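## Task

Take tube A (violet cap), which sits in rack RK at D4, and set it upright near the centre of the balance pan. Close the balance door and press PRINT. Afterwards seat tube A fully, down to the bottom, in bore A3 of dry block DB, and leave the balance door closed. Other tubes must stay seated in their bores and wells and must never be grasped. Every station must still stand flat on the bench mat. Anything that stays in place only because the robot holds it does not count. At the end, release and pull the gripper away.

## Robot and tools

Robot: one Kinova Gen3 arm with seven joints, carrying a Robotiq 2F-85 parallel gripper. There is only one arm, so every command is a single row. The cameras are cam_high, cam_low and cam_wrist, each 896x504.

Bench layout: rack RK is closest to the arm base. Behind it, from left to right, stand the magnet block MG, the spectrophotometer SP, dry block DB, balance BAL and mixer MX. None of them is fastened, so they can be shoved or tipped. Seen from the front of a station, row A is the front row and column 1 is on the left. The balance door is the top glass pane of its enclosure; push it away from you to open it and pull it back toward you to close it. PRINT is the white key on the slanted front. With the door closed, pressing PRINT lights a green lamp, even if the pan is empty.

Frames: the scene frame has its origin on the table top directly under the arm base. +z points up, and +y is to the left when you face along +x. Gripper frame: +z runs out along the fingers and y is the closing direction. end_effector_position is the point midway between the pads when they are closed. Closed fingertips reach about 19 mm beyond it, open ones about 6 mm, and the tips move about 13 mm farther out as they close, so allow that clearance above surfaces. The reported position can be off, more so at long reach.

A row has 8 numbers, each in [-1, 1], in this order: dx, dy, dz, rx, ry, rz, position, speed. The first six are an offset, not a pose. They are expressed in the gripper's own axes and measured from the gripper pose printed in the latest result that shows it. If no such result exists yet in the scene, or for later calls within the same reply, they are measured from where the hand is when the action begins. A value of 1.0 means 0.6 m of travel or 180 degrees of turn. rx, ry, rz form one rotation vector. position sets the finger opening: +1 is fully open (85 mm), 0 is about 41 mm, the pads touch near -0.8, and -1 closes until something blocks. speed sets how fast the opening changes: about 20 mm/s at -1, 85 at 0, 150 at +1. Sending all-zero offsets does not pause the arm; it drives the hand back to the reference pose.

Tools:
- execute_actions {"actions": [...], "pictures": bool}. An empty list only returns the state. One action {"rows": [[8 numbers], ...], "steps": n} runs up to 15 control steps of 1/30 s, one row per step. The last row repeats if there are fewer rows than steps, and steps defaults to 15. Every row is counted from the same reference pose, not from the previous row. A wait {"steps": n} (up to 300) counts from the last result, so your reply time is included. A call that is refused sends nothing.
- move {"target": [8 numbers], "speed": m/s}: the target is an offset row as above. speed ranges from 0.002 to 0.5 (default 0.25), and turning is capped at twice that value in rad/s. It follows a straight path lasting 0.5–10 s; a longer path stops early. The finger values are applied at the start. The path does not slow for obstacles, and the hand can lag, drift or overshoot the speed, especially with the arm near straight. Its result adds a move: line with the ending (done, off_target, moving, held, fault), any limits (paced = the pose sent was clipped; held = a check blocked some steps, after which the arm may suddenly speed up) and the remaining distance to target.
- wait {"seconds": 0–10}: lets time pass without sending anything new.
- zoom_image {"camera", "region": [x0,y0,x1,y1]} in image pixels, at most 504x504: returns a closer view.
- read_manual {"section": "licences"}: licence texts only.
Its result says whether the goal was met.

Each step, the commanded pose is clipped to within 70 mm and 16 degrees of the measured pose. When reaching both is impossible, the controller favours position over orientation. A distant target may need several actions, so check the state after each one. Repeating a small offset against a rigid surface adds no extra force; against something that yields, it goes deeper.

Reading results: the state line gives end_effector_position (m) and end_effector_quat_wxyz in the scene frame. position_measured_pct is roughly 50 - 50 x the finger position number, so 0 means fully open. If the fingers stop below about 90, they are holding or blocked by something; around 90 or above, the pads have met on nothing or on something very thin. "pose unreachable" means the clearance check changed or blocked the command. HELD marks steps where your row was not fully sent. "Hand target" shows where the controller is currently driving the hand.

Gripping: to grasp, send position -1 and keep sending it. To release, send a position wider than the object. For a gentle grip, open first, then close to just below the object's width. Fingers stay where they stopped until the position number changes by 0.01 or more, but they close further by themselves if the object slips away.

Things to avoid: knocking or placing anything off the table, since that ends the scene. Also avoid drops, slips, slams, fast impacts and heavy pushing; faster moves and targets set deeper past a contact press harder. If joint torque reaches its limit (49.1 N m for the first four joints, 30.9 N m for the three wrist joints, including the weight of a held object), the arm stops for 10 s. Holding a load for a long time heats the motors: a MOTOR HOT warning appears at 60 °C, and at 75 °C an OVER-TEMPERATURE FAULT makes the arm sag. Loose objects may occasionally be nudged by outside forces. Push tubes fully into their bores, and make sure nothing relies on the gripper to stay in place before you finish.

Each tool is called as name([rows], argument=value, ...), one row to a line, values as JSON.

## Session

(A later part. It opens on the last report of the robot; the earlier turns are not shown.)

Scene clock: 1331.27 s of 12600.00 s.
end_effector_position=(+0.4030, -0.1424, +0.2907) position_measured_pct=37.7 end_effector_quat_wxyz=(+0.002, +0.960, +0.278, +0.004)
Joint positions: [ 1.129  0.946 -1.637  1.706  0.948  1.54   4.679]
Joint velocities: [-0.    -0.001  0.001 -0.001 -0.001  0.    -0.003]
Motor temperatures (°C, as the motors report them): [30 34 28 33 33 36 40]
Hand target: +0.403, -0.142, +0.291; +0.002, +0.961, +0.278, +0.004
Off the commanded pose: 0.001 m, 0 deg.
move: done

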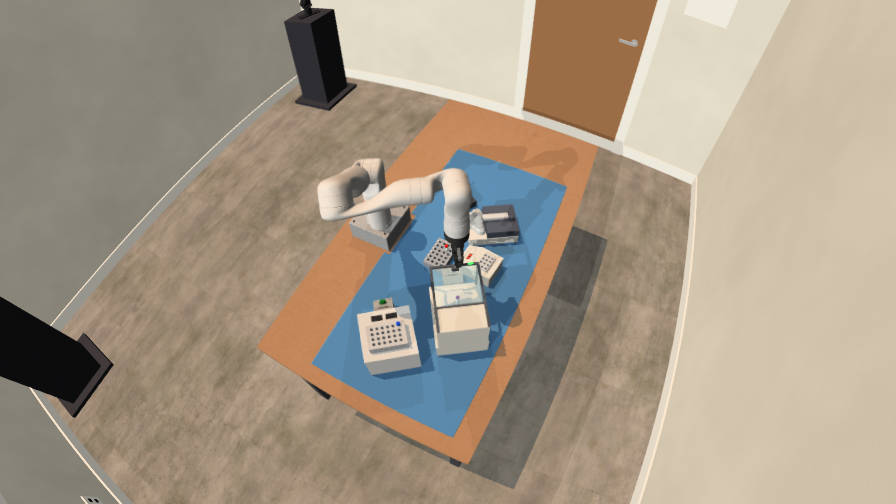

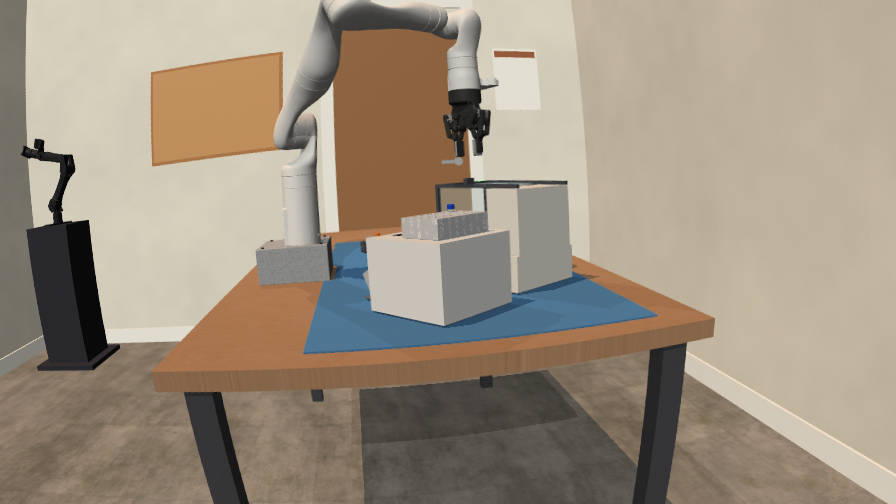

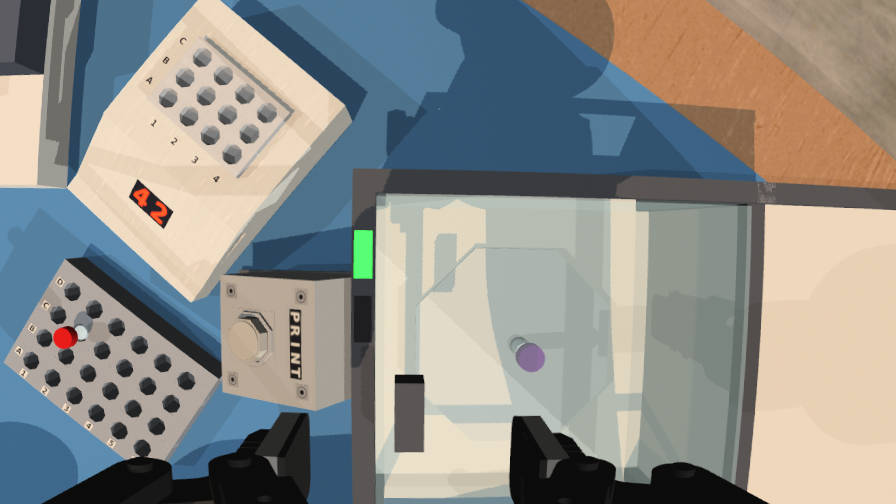

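move(target=[-0.001,0.001,0.0917,0,0,0,0.25,0], speed=0.04)

execute_actions([
  {"rows":[[0,0,0,0,0,0,-1,-0.5]],"steps":15},
], pictures=false)

wait(seconds=1)

Scene clock: 1339.60 s of 12600.00 s.
end_effector_position=(+0.4034, -0.1433, +0.2359) position_measured_pct=37.7 end_effector_quat_wxyz=(+0.002, +0.960, +0.278, +0.004)
Joint positions: [ 1.114  1.021 -1.569  1.79   1.036  1.45   4.626]
Joint velocities: [-0.001  0.003  0.002  0.002  0.003 -0.003 -0.001]
Motor temperatures (°C, as the motors report them): [30 34 28 33 33 36 40]
Hand target: +0.403, -0.143, +0.236; +0.002, +0.960, +0.278, +0.004
Off the commanded pose: 0.000 m, 0 deg.
move: done

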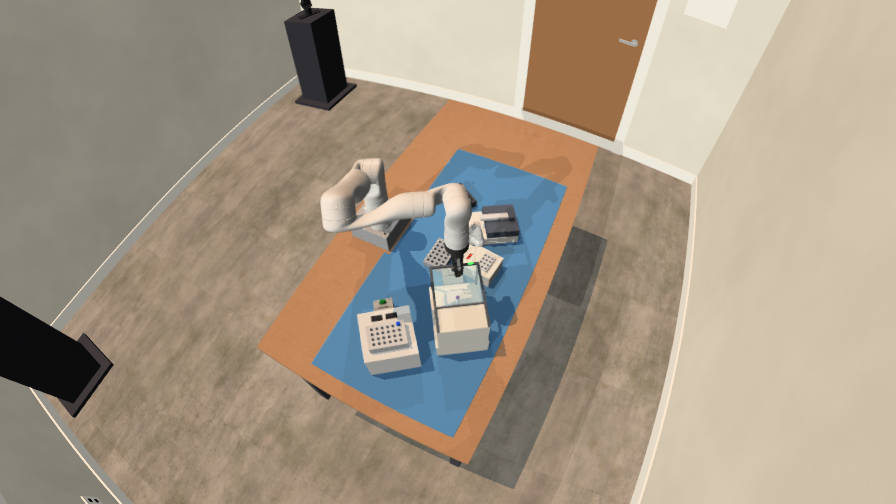

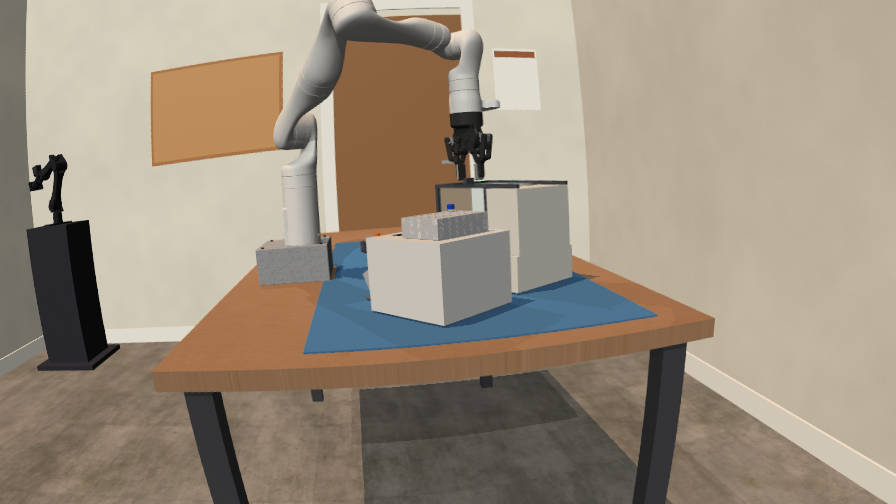

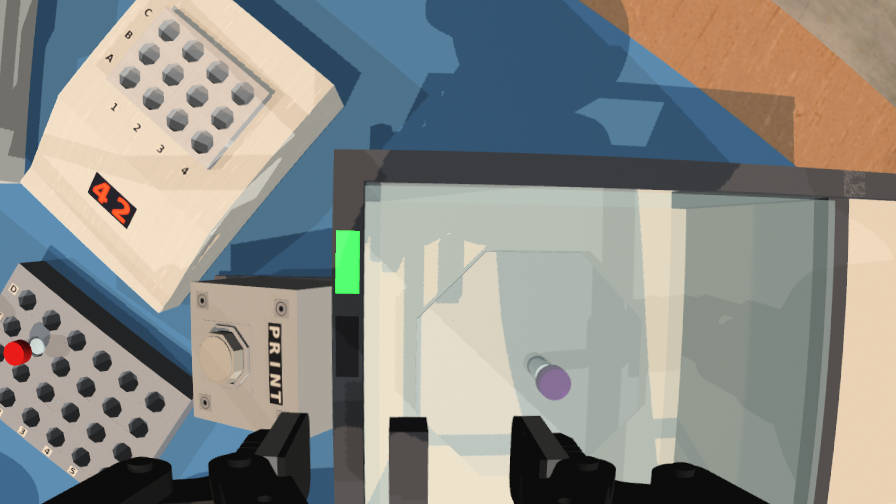

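Scene clock: 1340.10 s of 12600.00 s.
end_effector_position=(+0.4034, -0.1433, +0.2359) position_measured_pct=60.3 end_effector_quat_wxyz=(+0.002, +0.960, +0.278, +0.004)
Joint positions: [ 1.114  1.021 -1.569  1.79   1.036  1.45   4.626]
Joint velocities: [-0.    -0.     0.001  0.001  0.    -0.    -0.001]
Motor temperatures (°C, as the motors report them): [30 34 28 33 33 36 40]
Hand target: +0.403, -0.143, +0.236; +0.002, +0.960, +0.278, +0.004
Off the commanded pose: 0.000 m, 0 deg.
Steps of this call (steps 1 to 15: all 15 steps of this action). Readings (end_effector_position | what the end effector reports):
1: (+0.4034, -0.1433, +0.2359) | position_measured_pct=37.7
2: (+0.4034, -0.1433, +0.2359) | position_measured_pct=38.1
4: (+0.4034, -0.1433, +0.2359) | position_measured_pct=40.5
8: (+0.4034, -0.1433, +0.2359) | position_measured_pct=47.2
15: the state above

Scene clock: 1341.10 s of 12600.00 s.
end_effector_position=(+0.4034, -0.1431, +0.2362) position_measured_pct=84.5 end_effector_quat_wxyz=(+0.002, +0.960, +0.279, +0.004)
Joint positions: [ 1.114  1.02  -1.569  1.79   1.036  1.45   4.626]
Joint velocities: [-0.    -0.     0.001 -0.001 -0.002 -0.     0.   ]
Motor temperatures (°C, as the motors report them): [30 34 28 33 33 36 40]
Hand target: +0.403, -0.143, +0.236; +0.002, +0.960, +0.278, +0.004
Off the commanded pose: 0.000 m, 0 deg.
Steps of this call (steps 1 to 30: nothing new was sent). Readings (end_effector_position | what the end effector reports):
1: (+0.4034, -0.1433, +0.2359) | position_measured_pct=62.3
2: (+0.4034, -0.1433, +0.2359) | position_measured_pct=63.9
4: (+0.4034, -0.1433, +0.2359) | position_measured_pct=67.9
8: (+0.4034, -0.1433, +0.2359) | position_measured_pct=75.0
30: the state above

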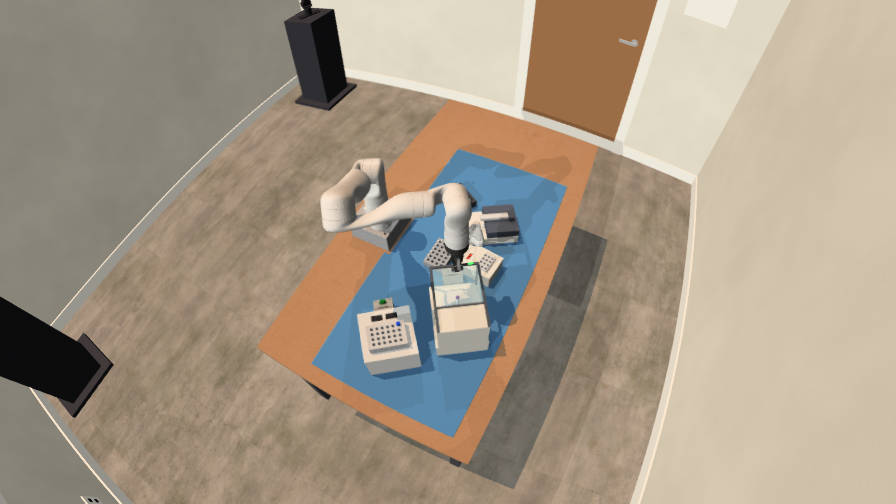

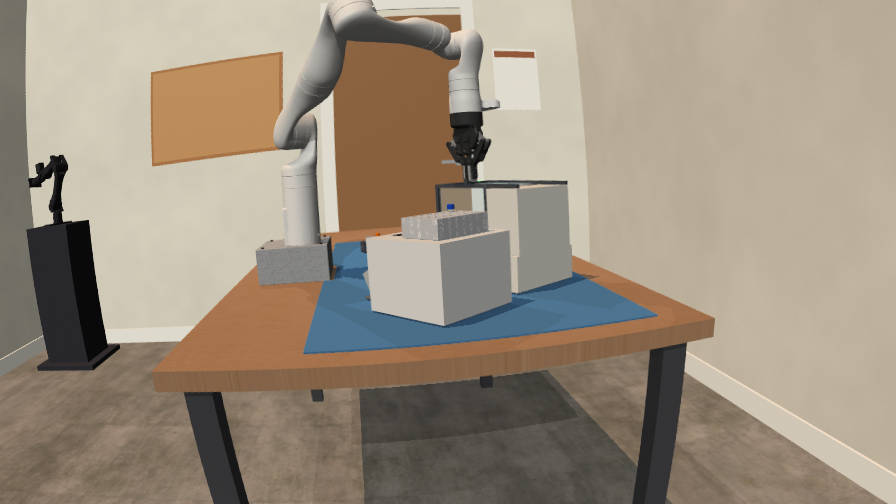

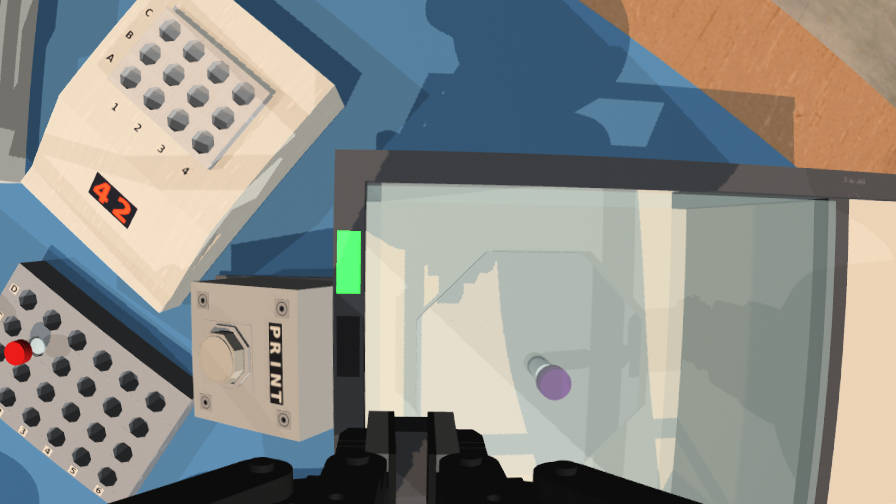

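Open door: slide 0.117 m (no need to hit the stop).

move(target=[0,0.195,0,0,0,0,-1,0], speed=0.04)

execute_actions([
  {"rows":[[0,0,0,0,0,0,-0.4,0]],"steps":15},
], pictures=false)

move(target=[0,0,-0.1,0,0,0,-0.4,0], speed=0.06)

Scene clock: 1349.03 s of 12600.00 s.
end_effector_position=(+0.4663, -0.2402, +0.2368) position_measured_pct=84.5 end_effector_quat_wxyz=(+0.001, +0.960, +0.280, +0.005)
Joint positions: [ 1.091  1.108 -1.494  1.438  1.103  1.555  4.945]
Joint velocities: [-0.002  0.     0.002 -0.008 -0.002  0.001  0.005]
Motor temperatures (°C, as the motors report them): [30 34 28 33 33 36 40]
Hand target: +0.466, -0.241, +0.237; +0.002, +0.960, +0.279, +0.005
Off the commanded pose: 0.002 m, 0 deg.
move: done

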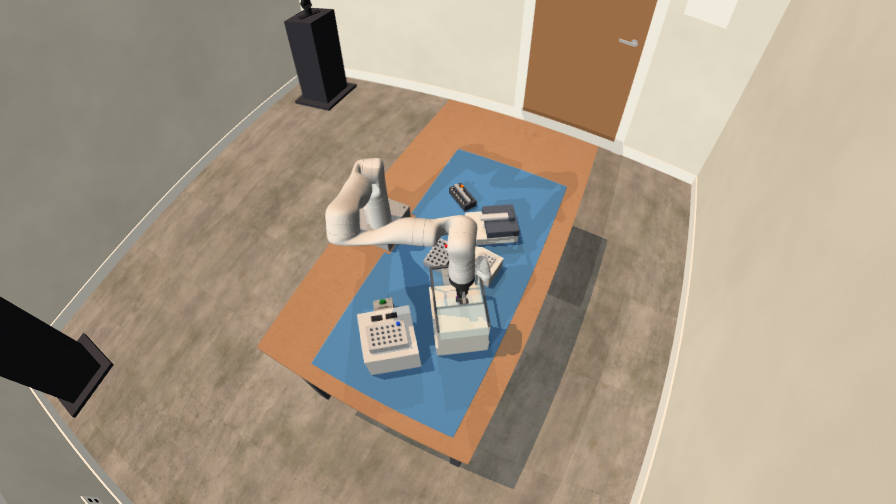

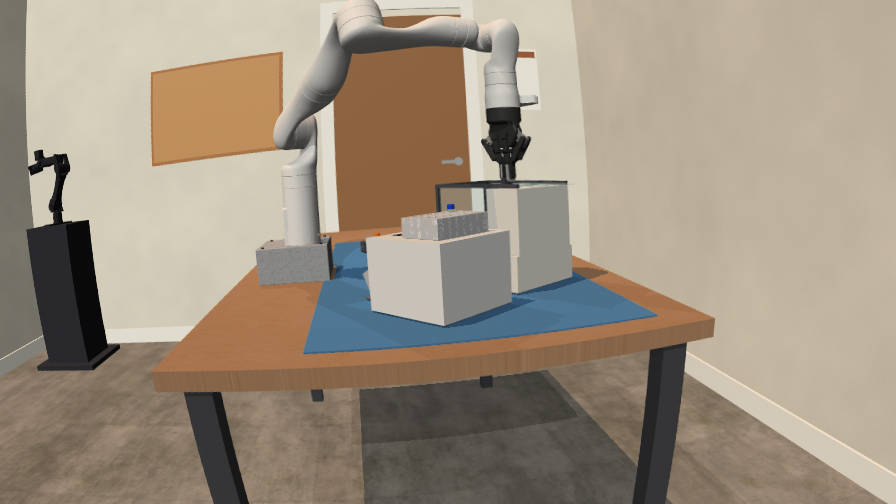

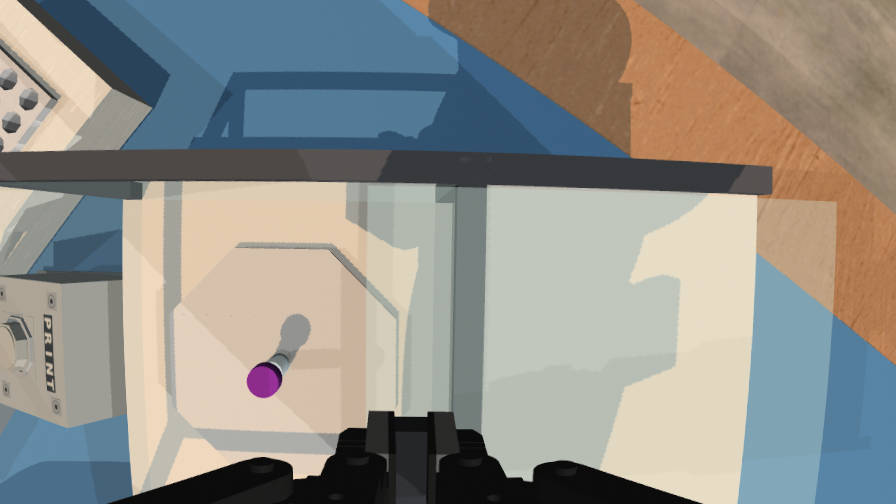

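Scene clock: 1349.53 s of 12600.00 s.
end_effector_position=(+0.4663, -0.2402, +0.2368) position_measured_pct=69.8 end_effector_quat_wxyz=(+0.001, +0.960, +0.280, +0.005)
Joint positions: [ 1.091  1.108 -1.494  1.438  1.103  1.555  4.945]
Joint velocities: [ 0.    -0.    -0.001  0.001 -0.    -0.    -0.002]
Motor temperatures (°C, as the motors report them): [30 34 28 33 33 36 40]
Hand target: +0.466, -0.240, +0.237; +0.001, +0.960, +0.280, +0.005
Off the commanded pose: 0.000 m, 0 deg.
Steps of this call (steps 1 to 15: all 15 steps of this action). Readings (end_effector_position | what the end effector reports):
1: (+0.4664, -0.2401, +0.2367) | position_measured_pct=84.5
2: (+0.4664, -0.2401, +0.2366) | position_measured_pct=84.5
4: (+0.4663, -0.2401, +0.2364) | position_measured_pct=79.8
8: (+0.4664, -0.2402, +0.2367) | position_measured_pct=71.0
15: the state above

Scene clock: 1351.10 s of 12600.00 s.
end_effector_position=(+0.4656, -0.2403, +0.2966) position_measured_pct=69.8 end_effector_quat_wxyz=(+0.001, +0.960, +0.280, +0.005)
Joint positions: [ 1.083  1.03  -1.539  1.347  1.036  1.652  4.993]
Joint velocities: [-0.001 -0.002 -0.003 -0.002 -0.003  0.004  0.   ]
Motor temperatures (°C, as the motors report them): [30 34 28 33 33 36 40]
Hand target: +0.466, -0.240, +0.297; +0.001, +0.960, +0.280, +0.005
Off the commanded pose: 0.000 m, 0 deg.
move: done

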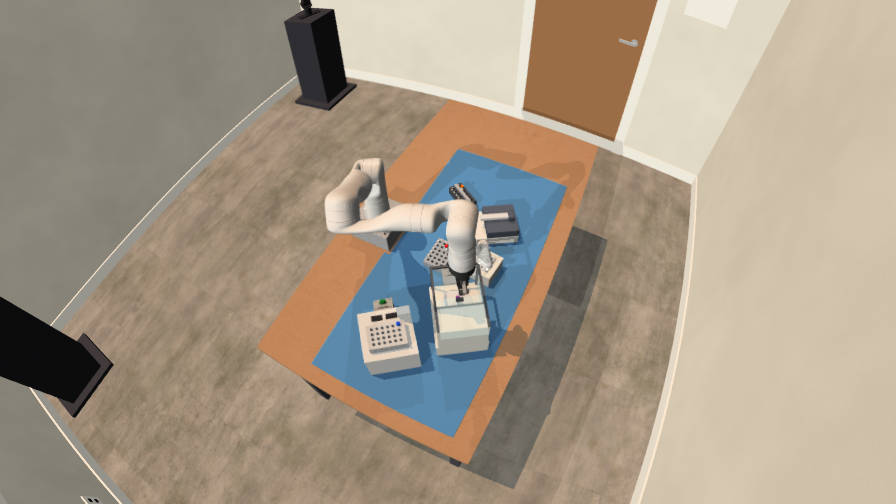

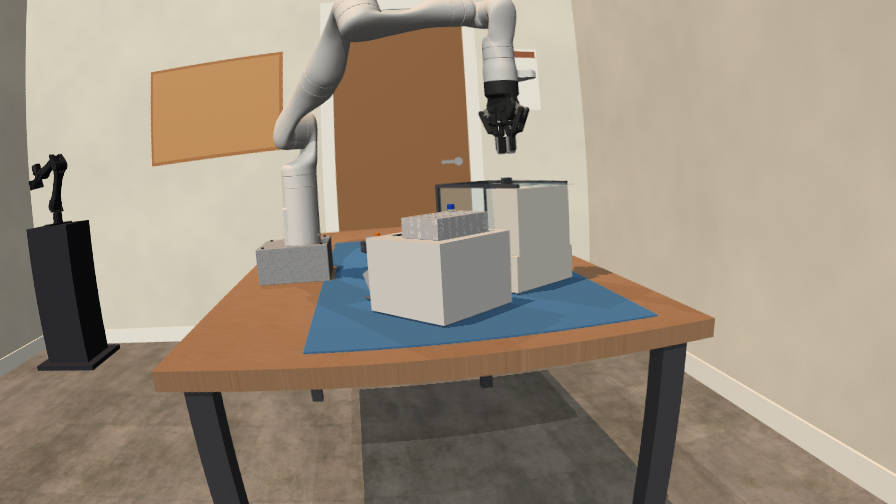

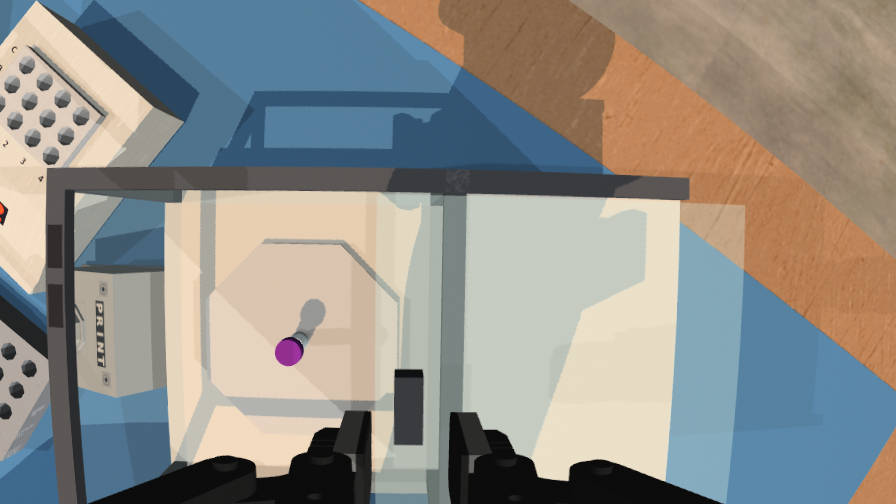

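move(target=[-0.008,-0.102,0.01,0,0,-0.5,-0.45,0], speed=0.08)

Scene clock: 1364.80 s of 12600.00 s.
end_effector_position=(+0.4288, -0.1915, +0.2903) position_measured_pct=72.6 end_effector_quat_wxyz=(+0.004, +0.481, +0.877, +0.002)
Joint positions: [ 1.117  1.149 -1.8    1.564  1.143  1.776  6.301]
Joint velocities: [ 0.     0.001 -0.    -0.001  0.001  0.001  0.006]
Motor temperatures (°C, as the motors report them): [30 34 28 33 33 36 40]
Hand target: +0.429, -0.192, +0.290; +0.004, +0.481, +0.877, +0.003
Off the commanded pose: 0.000 m, 0 deg.
move: done

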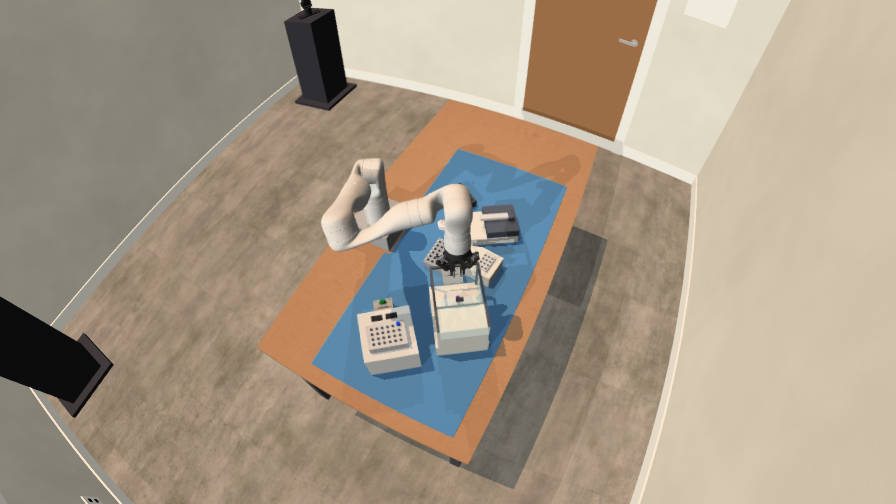

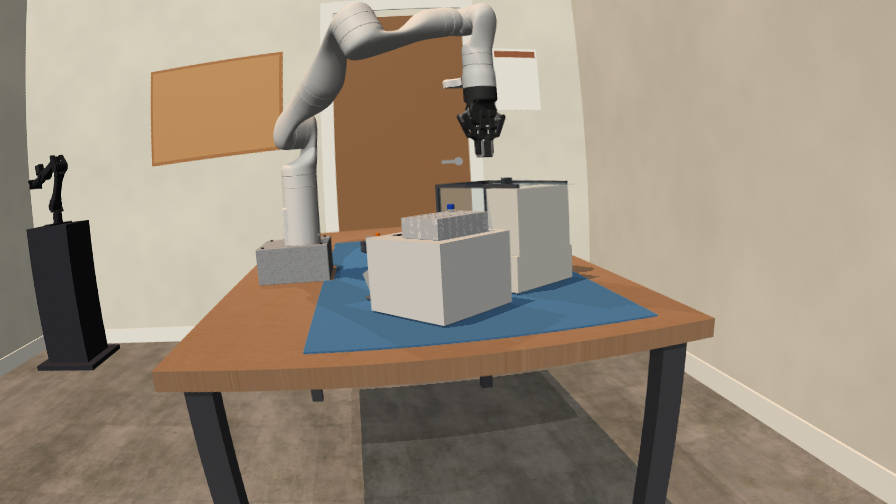

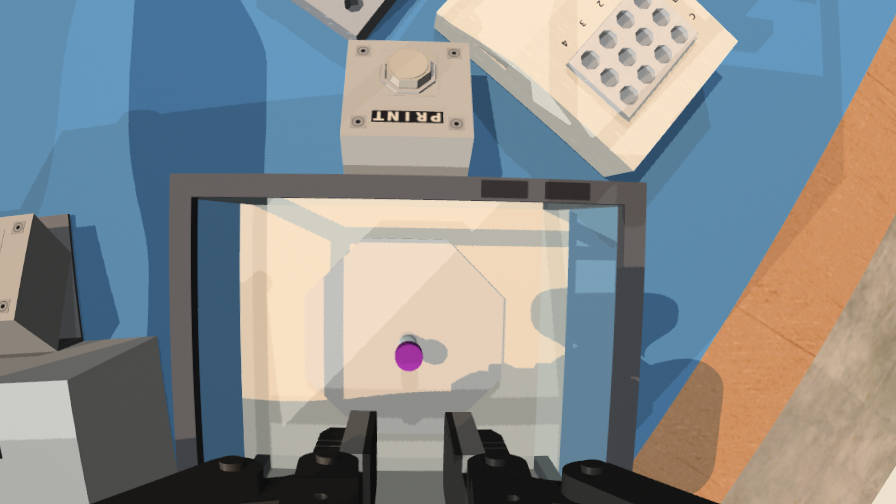

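move(target=[0,0,0.2,0,0,0,-0.45,0], speed=0.05)

Scene clock: 1372.03 s of 12600.00 s.
end_effector_position=(+0.4302, -0.1913, +0.1705) position_measured_pct=72.6 end_effector_quat_wxyz=(+0.004, +0.481, +0.877, +0.003)
Joint positions: [ 1.12   1.328 -1.667  1.713  1.319  1.623  6.231]
Joint velocities: [-0.     0.003  0.001  0.001  0.002 -0.001  0.   ]
Motor temperatures (°C, as the motors report them): [30 34 28 33 33 36 40]
Hand target: +0.430, -0.191, +0.170; +0.004, +0.481, +0.877, +0.003
Off the commanded pose: 0.000 m, 0 deg.
move: done

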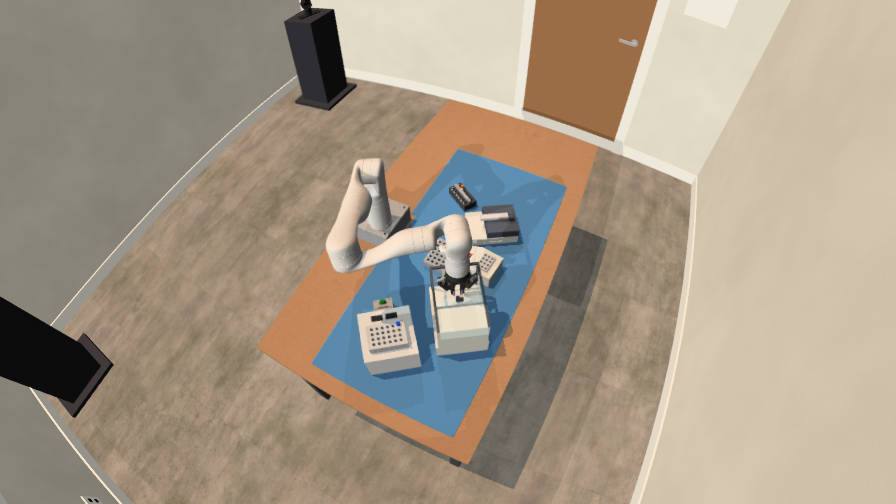

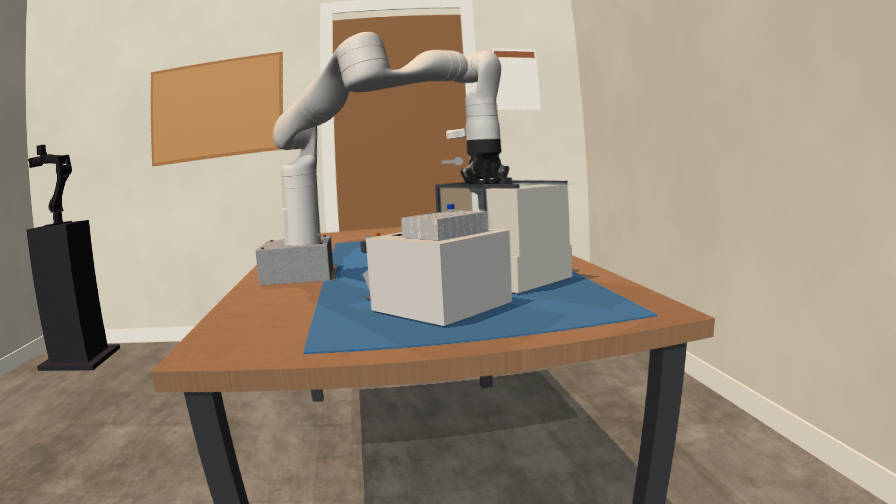

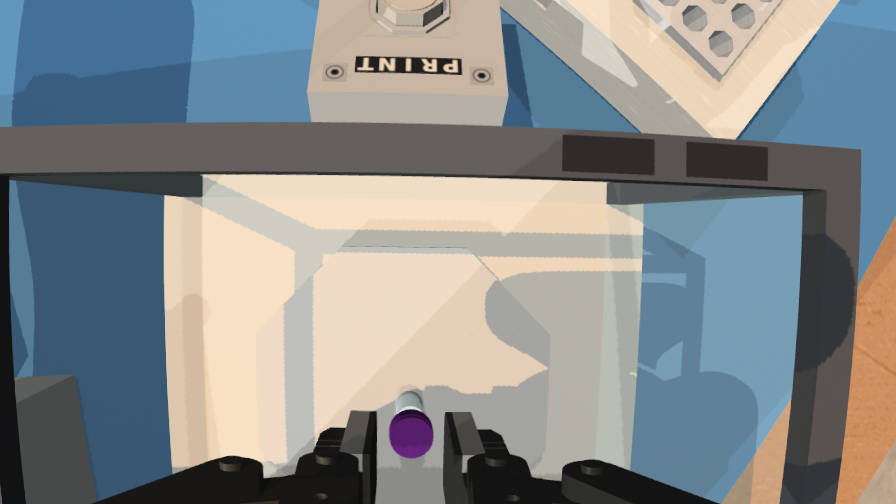

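move(target=[0.002,0,0.07,0,0,0,-0.45,0], speed=0.03)

execute_actions([
  {"rows":[[0,0,0,0,0,0,-1,-0.6]],"steps":15},
], pictures=false)

wait(seconds=0.7)

Scene clock: 1379.13 s of 12600.00 s.
end_effector_position=(+0.4300, -0.1903, +0.1287) position_measured_pct=72.6 end_effector_quat_wxyz=(+0.004, +0.481, +0.877, +0.003)
Joint positions: [ 1.117  1.393 -1.614  1.743  1.391  1.575  6.211]
Joint velocities: [-0.     0.002  0.001  0.002  0.003 -0.002  0.   ]
Motor temperatures (°C, as the motors report them): [30 34 28 33 33 36 40]
Hand target: +0.430, -0.190, +0.129; +0.004, +0.481, +0.877, +0.003
Off the commanded pose: 0.000 m, 0 deg.
move: done

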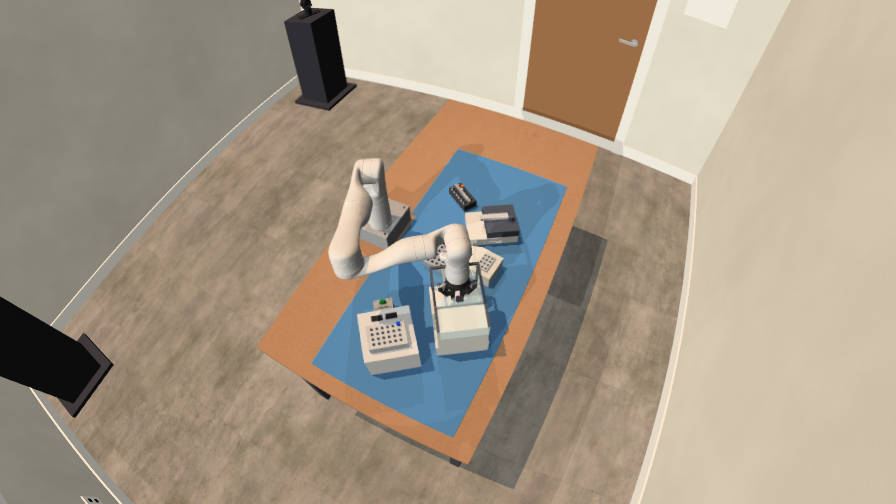

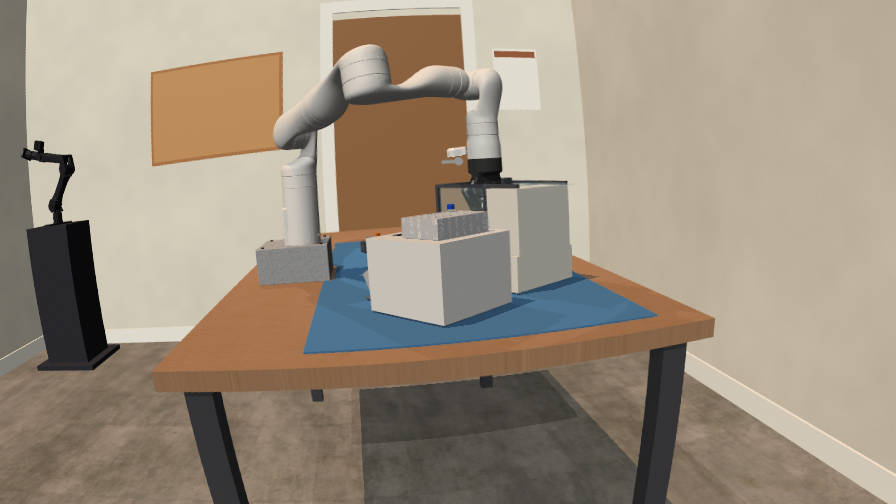

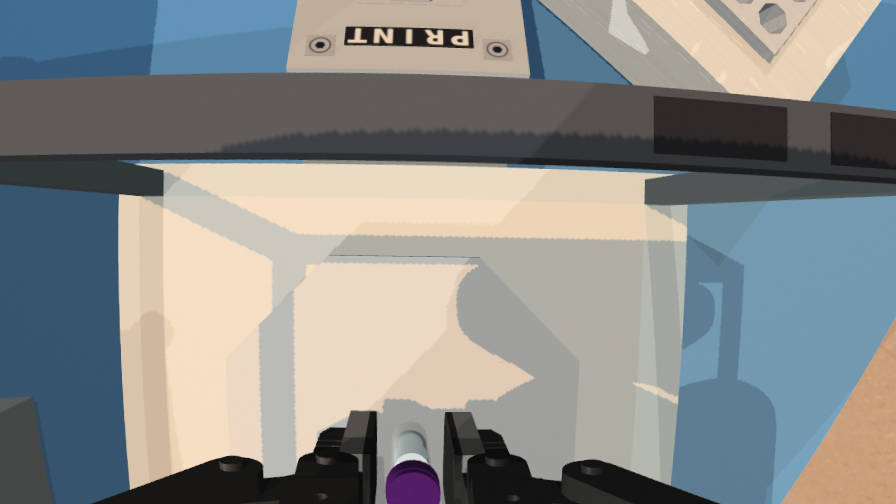

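Scene clock: 1379.63 s of 12600.00 s.
end_effector_position=(+0.4301, -0.1903, +0.1288) position_measured_pct=82.9 end_effector_quat_wxyz=(+0.004, +0.481, +0.877, +0.003)
Joint positions: [ 1.117  1.392 -1.614  1.743  1.391  1.575  6.211]
Joint velocities: [-0.    -0.     0.001  0.003 -0.001  0.    -0.   ]
Motor temperatures (°C, as the motors report them): [30 35 28 33 33 36 40]
Hand target: +0.430, -0.190, +0.129; +0.004, +0.481, +0.877, +0.003
Off the commanded pose: 0.000 m, 0 deg.
Steps of this call (steps 1 to 15: all 15 steps of this action). Readings (end_effector_position | what the end effector reports):
1: (+0.4300, -0.1903, +0.1287) | position_measured_pct=72.6
2: (+0.4300, -0.1903, +0.1287) | position_measured_pct=72.6
4: (+0.4300, -0.1903, +0.1287) | position_measured_pct=75.0
8: (+0.4301, -0.1903, +0.1287) | position_measured_pct=80.2
15: the state above

Scene clock: 1380.33 s of 12600.00 s.
end_effector_position=(+0.4301, -0.1903, +0.1288) position_measured_pct=82.9 end_effector_quat_wxyz=(+0.004, +0.481, +0.877, +0.003)
Joint positions: [ 1.117  1.392 -1.614  1.743  1.391  1.575  6.211]
Joint velocities: [-0.    -0.     0.    -0.001  0.     0.    -0.   ]
Motor temperatures (°C, as the motors report them): [30 35 28 33 33 36 40]
Hand target: +0.430, -0.190, +0.129; +0.004, +0.481, +0.877, +0.003
Off the commanded pose: 0.000 m, 0 deg.
Steps of this call (steps 1 to 21: nothing new was sent). Readings (end_effector_position | what the end effector reports):
1: (+0.4301, -0.1903, +0.1288) | position_measured_pct=82.9
2: (+0.4301, -0.1903, +0.1288) | position_measured_pct=82.9
4: (+0.4301, -0.1903, +0.1288) | position_measured_pct=82.9
8: (+0.4301, -0.1903, +0.1288) | position_measured_pct=82.9
21: the state above

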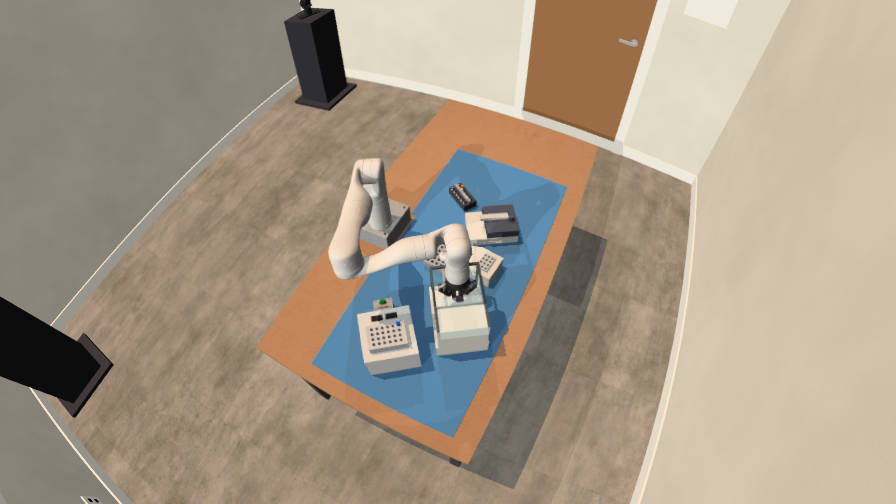

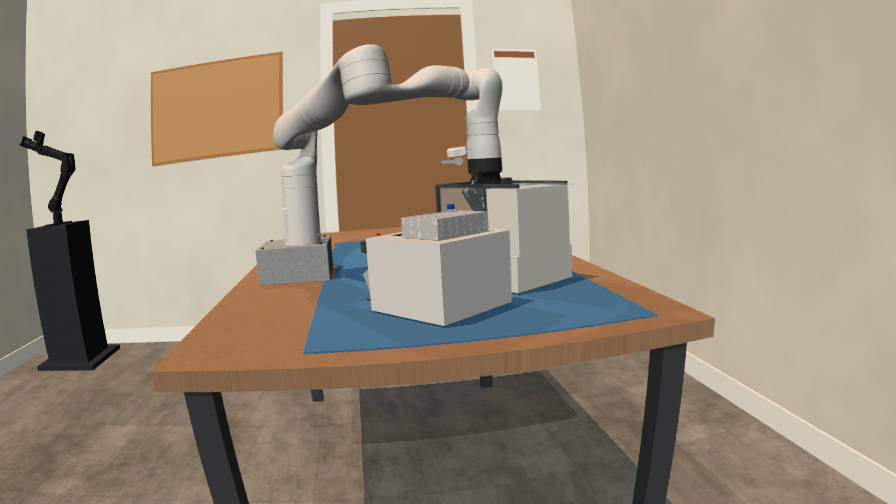

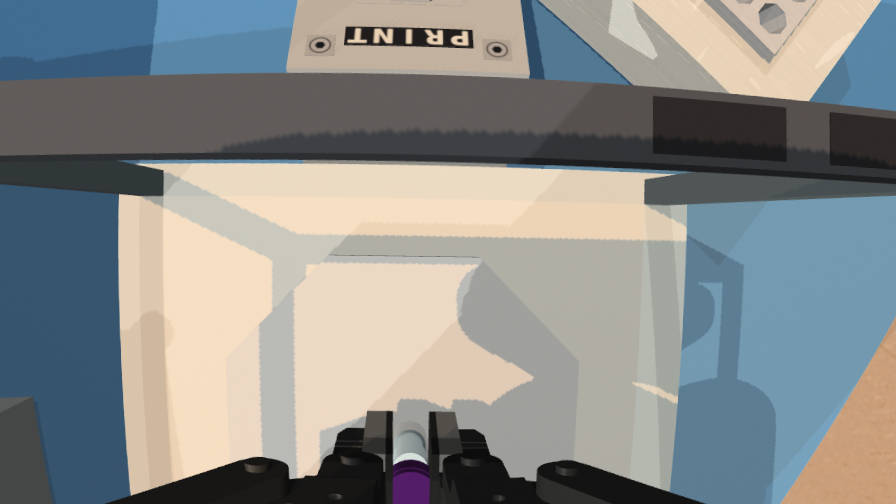

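move(target=[0,0,-0.27,0,0,0,-1,0], speed=0.06)

Scene clock: 1388.23 s of 12600.00 s.
end_effector_position=(+0.4281, -0.1906, +0.2905) position_measured_pct=82.9 end_effector_quat_wxyz=(+0.004, +0.481, +0.877, +0.002)
Joint positions: [ 1.118  1.147 -1.801  1.568  1.141  1.775  6.297]
Joint velocities: [-0.001 -0.003 -0.003 -0.006 -0.     0.002  0.001]
Motor temperatures (°C, as the motors report them): [30 35 28 33 33 36 40]
Hand target: +0.428, -0.191, +0.291; +0.004, +0.481, +0.877, +0.002
Off the commanded pose: 0.001 m, 0 deg.
move: done

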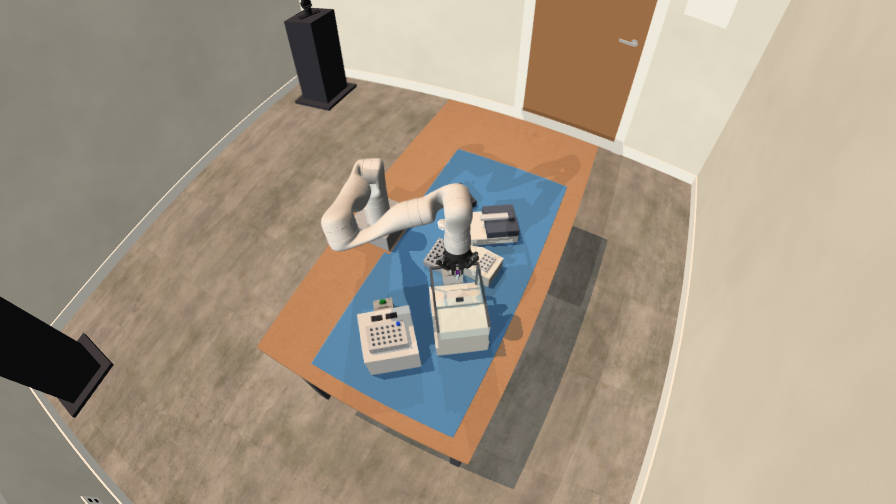

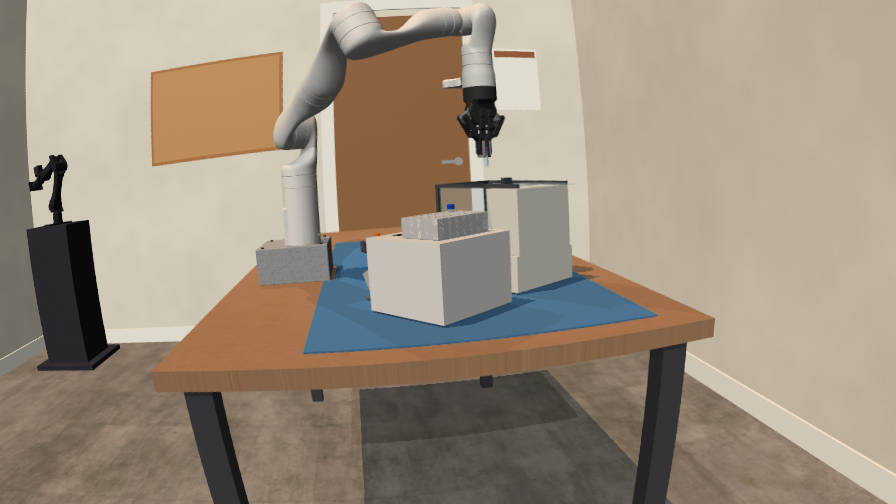

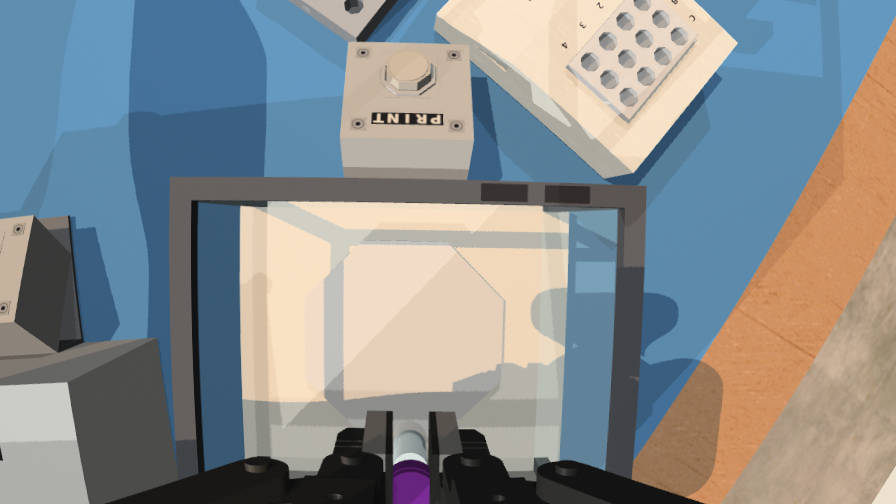

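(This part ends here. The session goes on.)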